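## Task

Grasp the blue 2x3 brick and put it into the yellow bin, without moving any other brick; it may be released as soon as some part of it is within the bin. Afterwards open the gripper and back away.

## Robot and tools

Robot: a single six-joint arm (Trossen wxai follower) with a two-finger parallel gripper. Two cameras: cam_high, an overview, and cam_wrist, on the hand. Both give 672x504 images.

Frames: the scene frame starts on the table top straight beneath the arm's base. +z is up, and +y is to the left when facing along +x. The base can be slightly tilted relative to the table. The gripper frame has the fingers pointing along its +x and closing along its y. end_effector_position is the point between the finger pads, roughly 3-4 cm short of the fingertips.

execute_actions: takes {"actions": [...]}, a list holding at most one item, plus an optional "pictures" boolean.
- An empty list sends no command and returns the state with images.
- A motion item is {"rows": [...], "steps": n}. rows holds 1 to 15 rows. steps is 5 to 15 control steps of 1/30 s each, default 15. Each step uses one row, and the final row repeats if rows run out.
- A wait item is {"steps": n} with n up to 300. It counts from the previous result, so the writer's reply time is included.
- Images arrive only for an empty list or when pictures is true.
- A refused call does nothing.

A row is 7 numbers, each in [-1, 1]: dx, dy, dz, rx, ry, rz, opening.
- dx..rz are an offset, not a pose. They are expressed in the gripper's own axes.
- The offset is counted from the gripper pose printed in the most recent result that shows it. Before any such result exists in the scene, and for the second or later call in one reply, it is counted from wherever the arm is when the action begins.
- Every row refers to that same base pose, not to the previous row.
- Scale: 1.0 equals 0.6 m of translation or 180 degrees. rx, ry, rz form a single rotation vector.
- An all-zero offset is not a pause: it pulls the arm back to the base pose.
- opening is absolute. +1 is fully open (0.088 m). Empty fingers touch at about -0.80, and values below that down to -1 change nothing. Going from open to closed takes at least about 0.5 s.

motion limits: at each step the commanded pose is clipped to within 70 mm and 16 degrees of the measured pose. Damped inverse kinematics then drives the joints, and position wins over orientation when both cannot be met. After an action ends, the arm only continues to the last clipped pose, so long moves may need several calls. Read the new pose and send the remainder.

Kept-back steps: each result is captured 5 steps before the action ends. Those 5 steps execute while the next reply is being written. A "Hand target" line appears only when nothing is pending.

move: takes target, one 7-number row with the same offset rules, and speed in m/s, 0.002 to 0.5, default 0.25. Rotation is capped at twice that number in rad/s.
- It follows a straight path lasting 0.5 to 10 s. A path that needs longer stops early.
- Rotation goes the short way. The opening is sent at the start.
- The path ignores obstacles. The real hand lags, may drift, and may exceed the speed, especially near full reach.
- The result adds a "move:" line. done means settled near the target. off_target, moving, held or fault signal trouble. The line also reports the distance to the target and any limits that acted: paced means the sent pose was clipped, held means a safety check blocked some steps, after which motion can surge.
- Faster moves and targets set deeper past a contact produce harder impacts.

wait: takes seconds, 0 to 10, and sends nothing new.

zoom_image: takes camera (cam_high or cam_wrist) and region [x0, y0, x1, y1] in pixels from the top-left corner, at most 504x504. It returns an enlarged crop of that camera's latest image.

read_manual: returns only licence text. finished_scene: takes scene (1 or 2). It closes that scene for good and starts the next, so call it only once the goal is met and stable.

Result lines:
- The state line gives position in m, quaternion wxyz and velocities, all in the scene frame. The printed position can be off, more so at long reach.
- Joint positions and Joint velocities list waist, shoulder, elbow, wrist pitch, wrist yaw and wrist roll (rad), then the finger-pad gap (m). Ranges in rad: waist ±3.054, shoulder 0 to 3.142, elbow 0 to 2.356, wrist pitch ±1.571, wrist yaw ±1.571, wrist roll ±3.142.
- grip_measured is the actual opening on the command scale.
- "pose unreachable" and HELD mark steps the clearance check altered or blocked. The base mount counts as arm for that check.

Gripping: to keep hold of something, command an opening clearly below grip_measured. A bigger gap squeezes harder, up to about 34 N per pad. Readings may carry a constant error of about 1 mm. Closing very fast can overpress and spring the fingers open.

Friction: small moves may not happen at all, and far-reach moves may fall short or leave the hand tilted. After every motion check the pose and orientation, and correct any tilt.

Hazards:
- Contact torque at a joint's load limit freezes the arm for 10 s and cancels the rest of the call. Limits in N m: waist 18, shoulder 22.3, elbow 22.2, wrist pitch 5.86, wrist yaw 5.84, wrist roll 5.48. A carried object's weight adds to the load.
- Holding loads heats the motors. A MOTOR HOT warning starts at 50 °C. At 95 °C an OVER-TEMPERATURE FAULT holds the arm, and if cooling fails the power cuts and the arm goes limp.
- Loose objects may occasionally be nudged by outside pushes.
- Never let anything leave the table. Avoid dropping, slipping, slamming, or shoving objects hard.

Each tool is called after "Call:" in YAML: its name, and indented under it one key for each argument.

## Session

Call:
execute_actions:
  actions: []

Scene clock: 0.00 s of 4185.00 s.
end_effector_position=(+0.1446, +0.4916, +0.3464) grip_measured=+0.851 end_effector_quat_wxyz=(+0.720, -0.250, -0.014, +0.647) end_effector_velocity=(-0.003, +0.000, +0.003) end_effector_angular_velocity=(+0.019, +0.006, +0.016)
Joint positions: [ 2.038  1.182  0.796  0.868  0.624 -1.433  0.081]
Joint velocities: [ 0.002 -0.002 -0.002 -0.007 -0.022  0.007 -0.   ]
Heat: hottest shoulder 27 °C (+0.0 °C/min).
Hand target: +0.145, +0.492, +0.346; +0.720, -0.250, -0.014, +0.647

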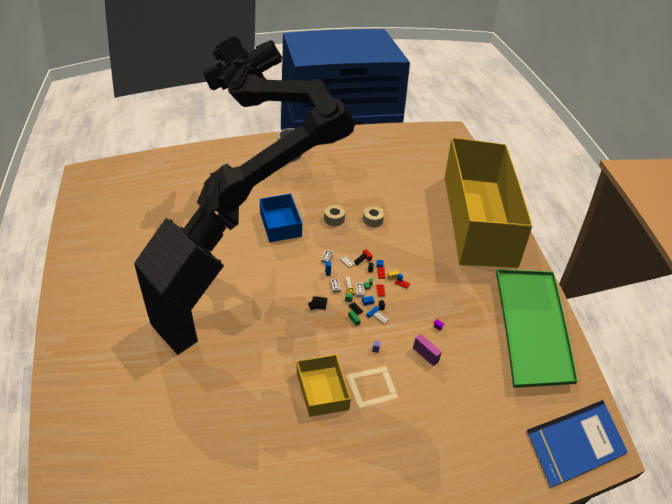

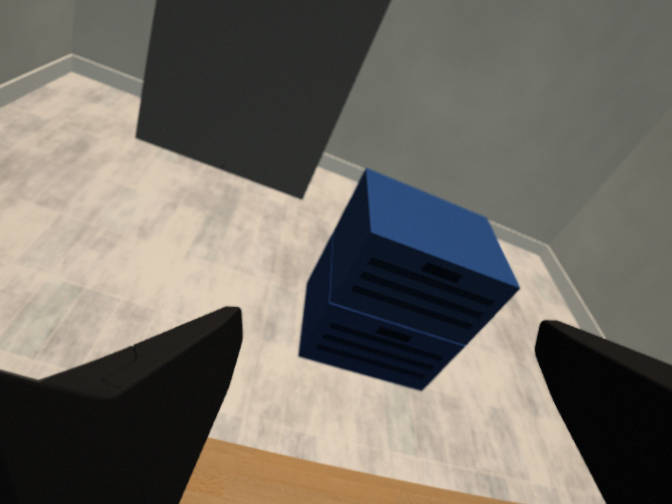

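Call:
move:
  target: [-0.623,-0.252,-0.66,0.488,0.4,-0.216,0.5]

Scene clock: 4.87 s of 4185.00 s.
end_effector_position=(+0.3607, -0.0001, +0.1681) grip_measured=+0.500 end_effector_quat_wxyz=(+0.707, +0.000, +0.707, +0.002) end_effector_velocity=(+0.003, +0.003, +0.003) end_effector_angular_velocity=(+0.017, -0.007, -0.017)
Joint positions: [-0.709  1.206  1.053 -0.917 -0.902 -0.39   0.063]
Joint velocities: [-0.007  0.002  0.017 -0.022 -0.022  0.007  0.   ]
Heat: hottest shoulder 27 °C (+0.0 °C/min).
Hand target: +0.363, -0.001, +0.169; +0.707, -0.002, +0.707, +0.001
Off the commanded pose: 0.002 m, 0 deg.
Kept back: nothing.
move: done; limits=paced

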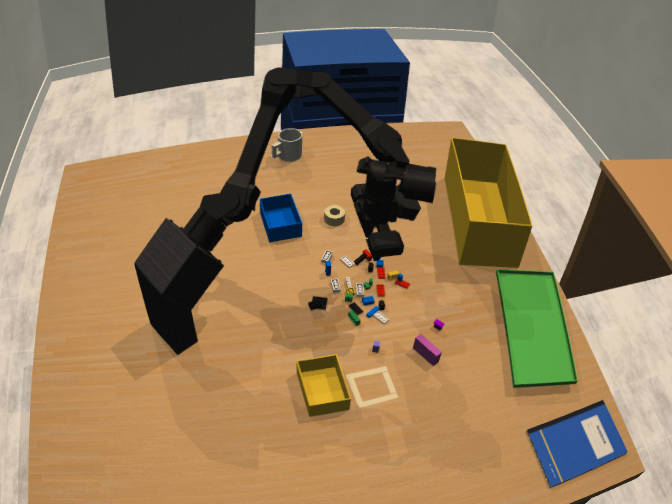

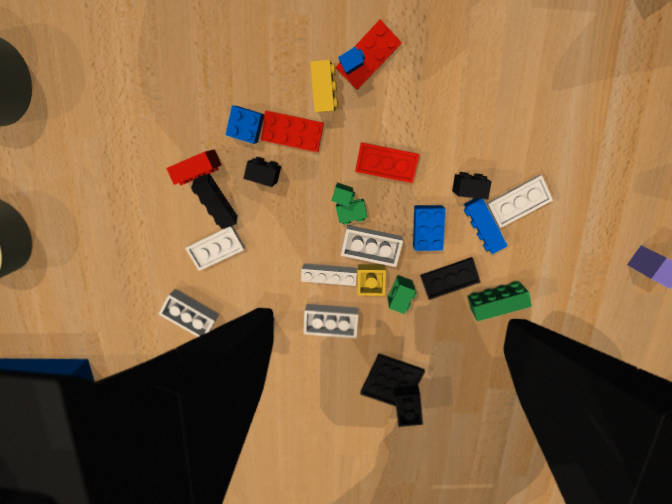

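Call:
move:
  target: [0.175,-0.057,-0.003,0,0,0,-0.3]
  speed: 0.15

Scene clock: 6.27 s of 4185.00 s.
end_effector_position=(+0.3611, -0.0324, +0.0646) grip_measured=-0.300 end_effector_quat_wxyz=(+0.710, -0.002, +0.704, +0.004) end_effector_velocity=(+0.003, +0.001, +0.001) end_effector_angular_velocity=(+0.005, -0.011, +0.015)
Joint positions: [-0.475  1.43   0.896 -0.313 -0.769 -0.103  0.024]
Joint velocities: [-0.002 -0.002  0.002  0.007 -0.007 -0.007 -0.   ]
Heat: hottest shoulder 27 °C (+0.0 °C/min).
Hand target: +0.359, -0.033, +0.063; +0.708, +0.000, +0.706, +0.002
Off the commanded pose: 0.003 m, 1 deg.
Kept back: nothing.
move: done

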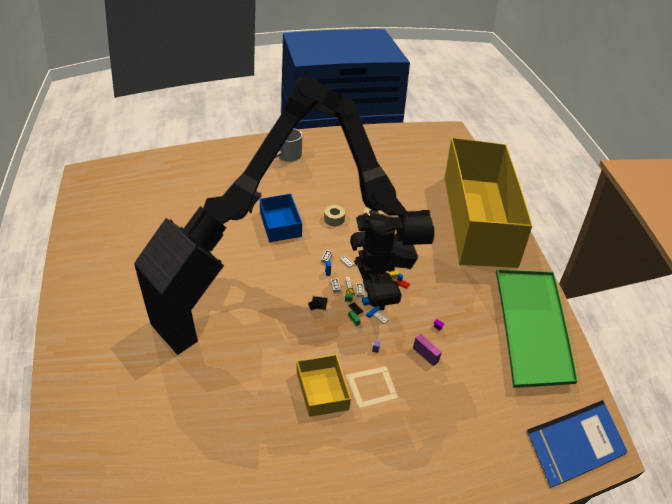

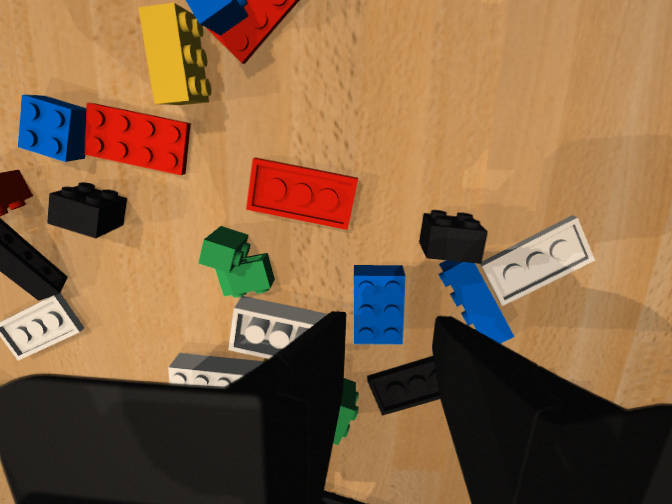

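Call:
move:
  target: [0.046,-0.002,-0.006,0,0,0,-0.3]
  speed: 0.04

Scene clock: 7.50 s of 4185.00 s.
end_effector_position=(+0.3607, -0.0321, +0.0390) grip_measured=-0.300 end_effector_quat_wxyz=(+0.712, -0.004, +0.702, +0.007) end_effector_velocity=(+0.001, +0.002, -0.000) end_effector_angular_velocity=(+0.009, -0.005, +0.014)
Joint positions: [-0.412  1.489  0.875 -0.179 -0.727 -0.041  0.024]
Joint velocities: [ 0.002 -0.002 -0.002  0.007 -0.007 -0.007 -0.   ]
Heat: hottest shoulder 27 °C (+0.0 °C/min).
Hand target: +0.358, -0.033, +0.037; +0.710, -0.002, +0.704, +0.004
Off the commanded pose: 0.004 m, 1 deg.
Kept back: nothing.
move: done

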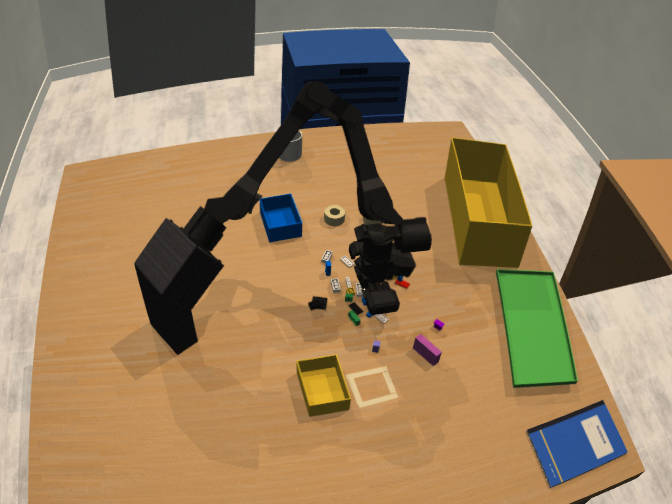

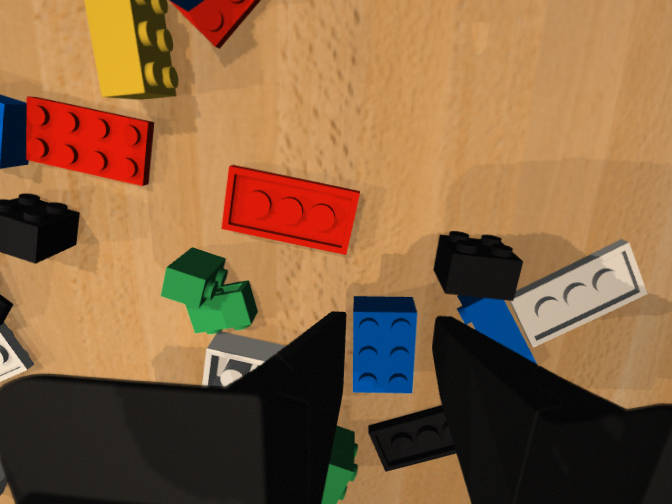

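Call:
move:
  target: [0.004,0,0,0,0,0,-0.7]
  speed: 0.02

Call:
move:
  target: [-0.13,0,0,0,0,0,-0.7]
  speed: 0.15

Call:
move:
  target: [0,-0.36,-0.24,0,0,0,-0.7]

Scene clock: 11.83 s of 4185.00 s.
end_effector_position=(+0.3617, -0.0319, +0.0387) grip_measured=-0.484 end_effector_quat_wxyz=(+0.714, -0.005, +0.700, +0.008) end_effector_velocity=(-0.002, +0.003, +0.001) end_effector_angular_velocity=(+0.020, +0.004, +0.002)
Joint positions: [-0.411  1.49   0.875 -0.172 -0.726 -0.038  0.015]
Joint velocities: [-0.002 -0.002 -0.002 -0.007 -0.022 -0.007 -0.   ]
Heat: hottest shoulder 27 °C (+0.0 °C/min).
Hand target: +0.361, -0.032, +0.037; +0.713, -0.004, +0.702, +0.007
Off the commanded pose: 0.002 m, 0 deg.
Kept back: nothing.
move: done

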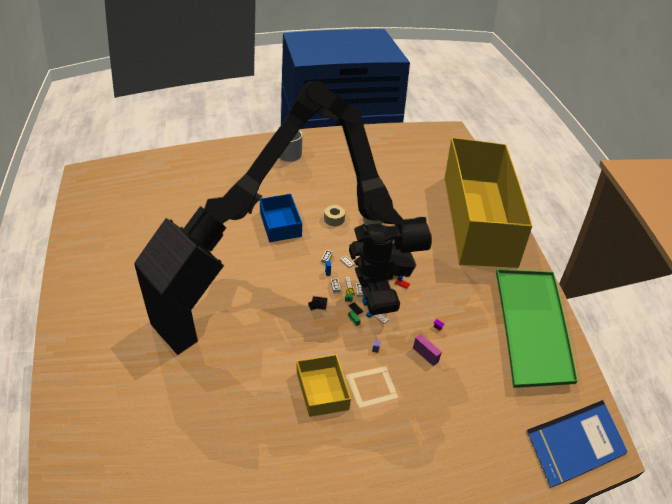

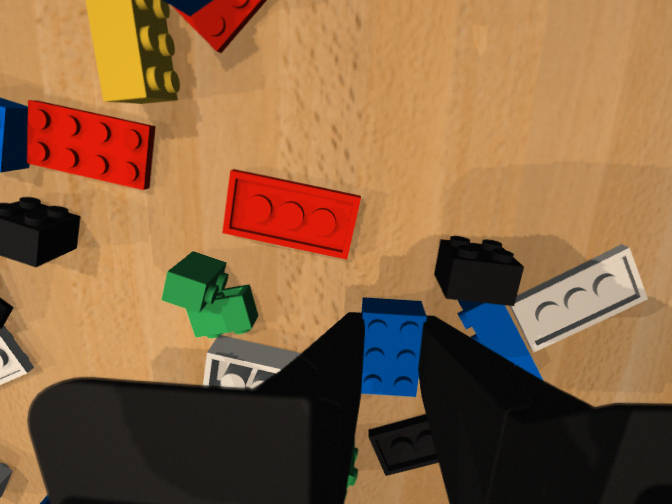

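Scene clock: 12.80 s of 4185.00 s.
end_effector_position=(+0.3567, -0.0334, +0.1139) grip_measured=-0.485 end_effector_quat_wxyz=(+0.710, -0.001, +0.704, +0.006) end_effector_velocity=(-0.000, +0.002, +0.002) end_effector_angular_velocity=(+0.007, +0.005, +0.011)
Joint positions: [-0.62   1.337  0.936 -0.566 -0.861 -0.271  0.015]
Joint velocities: [-0.002 -0.002  0.007 -0.022 -0.007 -0.022 -0.   ]
Heat: hottest shoulder 27 °C (+0.0 °C/min).
Hand target: +0.360, -0.033, +0.117; +0.713, -0.005, +0.701, +0.008
Off the commanded pose: 0.005 m, 1 deg.
Kept back: nothing.
move: done

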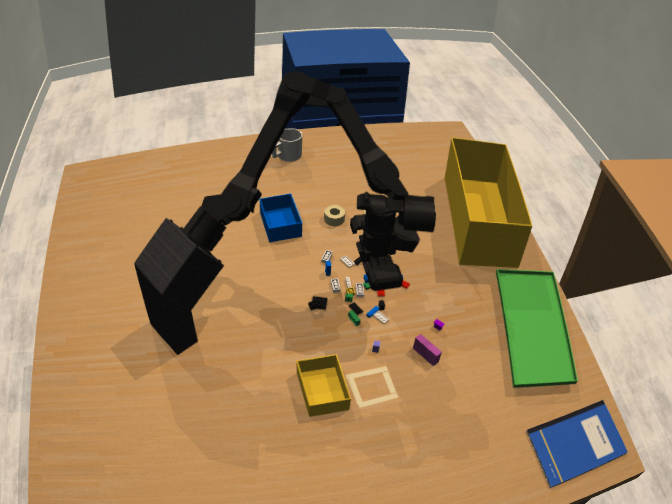

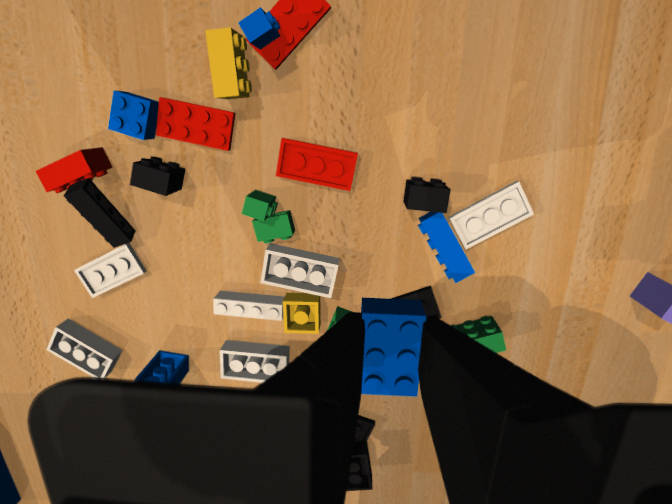

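Scene clock: 14.40 s of 4185.00 s.
end_effector_position=(+0.2131, -0.2486, +0.1098) grip_measured=-0.485 end_effector_quat_wxyz=(+0.708, -0.000, +0.706, +0.006) end_effector_velocity=(-0.001, +0.007, -0.001) end_effector_angular_velocity=(+0.032, -0.008, -0.026)
Joint positions: [-1.128  2.165  1.064 -0.565 -0.999 -1.118  0.015]
Joint velocities: [ 0.002  0.002 -0.002 -0.037 -0.022 -0.007 -0.   ]
Heat: hottest shoulder 27 °C (+0.0 °C/min).
Hand target: +0.213, -0.251, +0.110; +0.709, -0.000, +0.705, +0.006
Off the commanded pose: 0.003 m, 0 deg.
Kept back: nothing.
move: done

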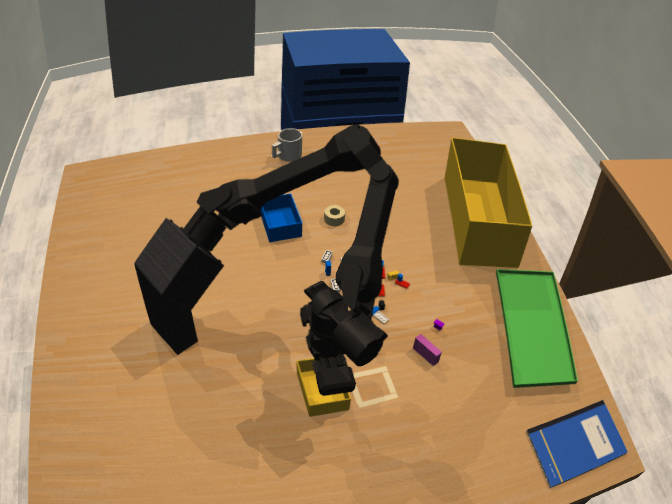

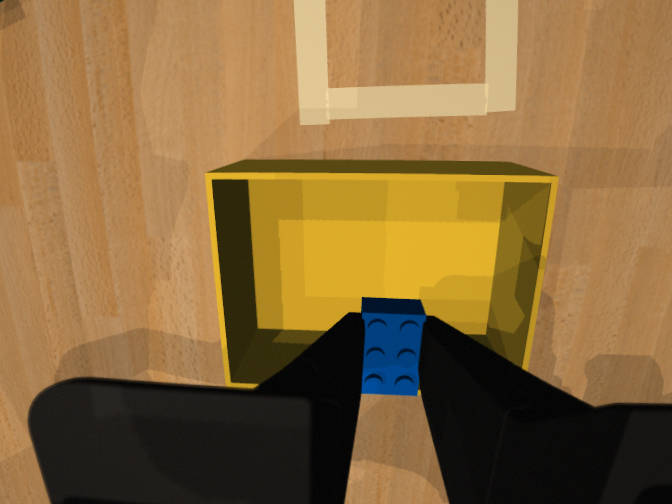

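Well centred.

Call:
move:
  target: [0.09,0,0,0,0,0,-0.7]
  speed: 0.08

Call:
move:
  target: [0,0,0,0,0,0,-0.3]

Call:
move:
  target: [-0.13,0,0,0,0,0,-0.3]

Scene clock: 15.67 s of 4185.00 s.
end_effector_position=(+0.2168, -0.2483, +0.0569) grip_measured=-0.485 end_effector_quat_wxyz=(+0.710, -0.004, +0.704, +0.009) end_effector_velocity=(+0.003, +0.001, +0.001) end_effector_angular_velocity=(+0.010, -0.020, +0.012)
Joint positions: [-0.988  2.218  0.993 -0.214 -0.999 -0.86   0.015]
Joint velocities: [-0.002 -0.002 -0.002  0.007 -0.022 -0.007 -0.   ]
Heat: hottest shoulder 28 °C (+3.8 °C/min).
Hand target: +0.214, -0.248, +0.056; +0.708, -0.000, +0.706, +0.006
Off the commanded pose: 0.004 m, 1 deg.
Kept back: nothing.
move: done

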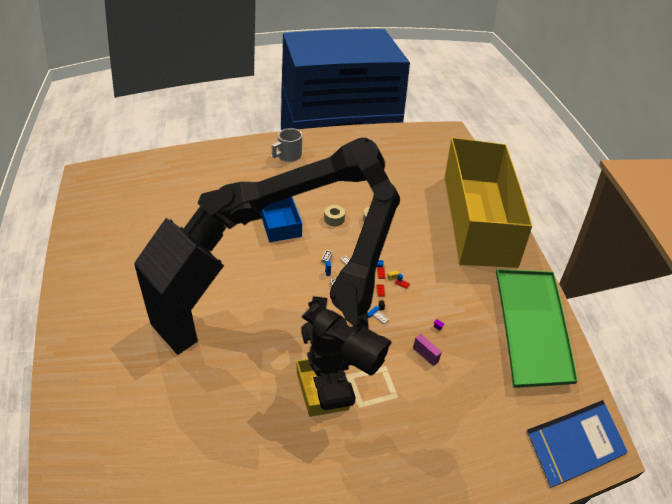

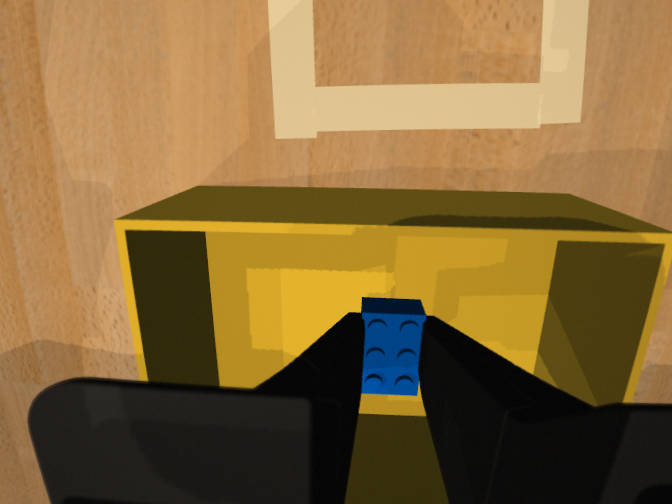

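Scene clock: 16.20 s of 4185.00 s.
end_effector_position=(+0.2168, -0.2483, +0.0569) grip_measured=-0.301 end_effector_quat_wxyz=(+0.710, -0.004, +0.704, +0.009) end_effector_velocity=(+0.002, +0.001, -0.000) end_effector_angular_velocity=(+0.003, -0.007, +0.029)
Joint positions: [-0.988  2.218  0.993 -0.214 -0.999 -0.86   0.024]
Joint velocities: [ 0.002 -0.002 -0.002  0.007 -0.007 -0.022  0.   ]
Heat: hottest shoulder 28 °C (+3.7 °C/min).
Hand target: +0.217, -0.248, +0.057; +0.710, -0.004, +0.704, +0.009
Off the commanded pose: 0.000 m, 0 deg.
Kept back: nothing.
move: done

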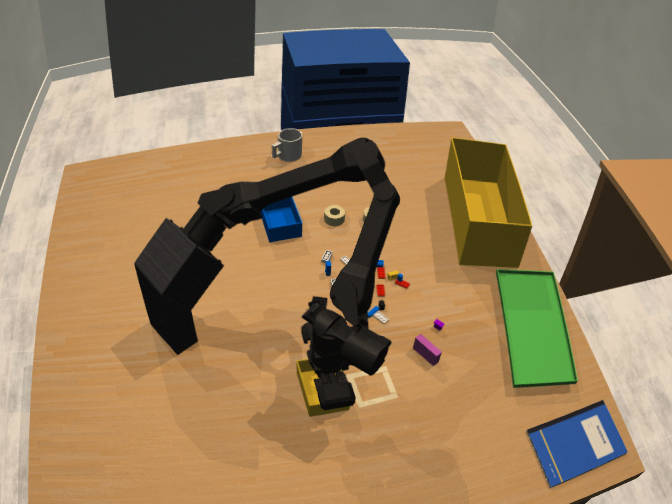

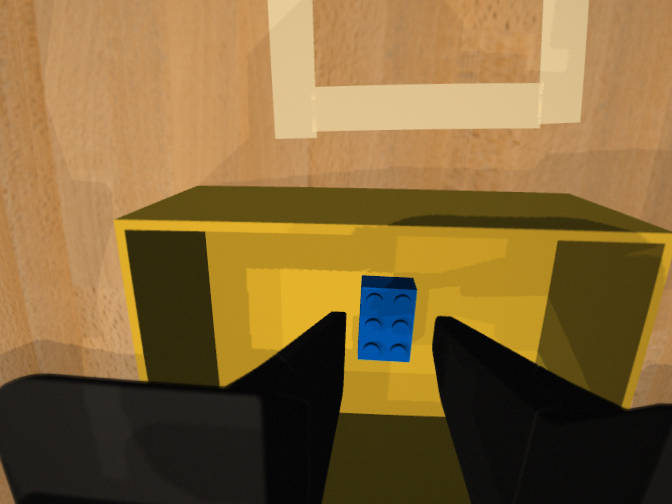

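Scene clock: 17.07 s of 4185.00 s.
end_effector_position=(+0.2154, -0.2471, +0.1338) grip_measured=-0.300 end_effector_quat_wxyz=(+0.710, -0.001, +0.704, +0.010) end_effector_velocity=(+0.001, +0.006, +0.002) end_effector_angular_velocity=(+0.022, -0.000, +0.001)
Joint positions: [-1.187  2.146  1.108 -0.719 -0.996 -1.231  0.024]
Joint velocities: [-0.002 -0.002  0.007 -0.051 -0.007 -0.037 -0.   ]
Heat: hottest shoulder 28 °C (+3.5 °C/min).
Hand target: +0.216, -0.249, +0.135; +0.710, -0.004, +0.704, +0.009
Off the commanded pose: 0.002 m, 0 deg.
Kept back: nothing.
move: done

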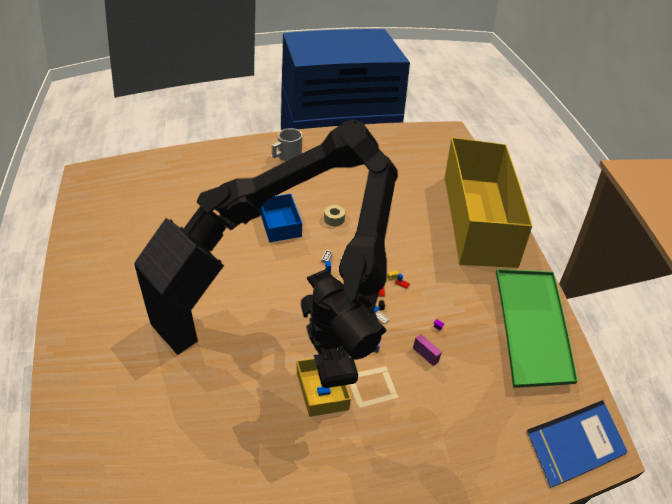

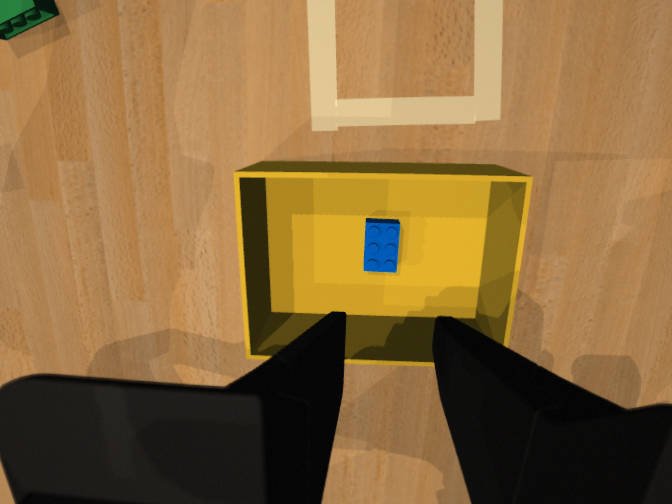

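Call:
finished_scene:
  scene: 2

The scene is finished: the task was done.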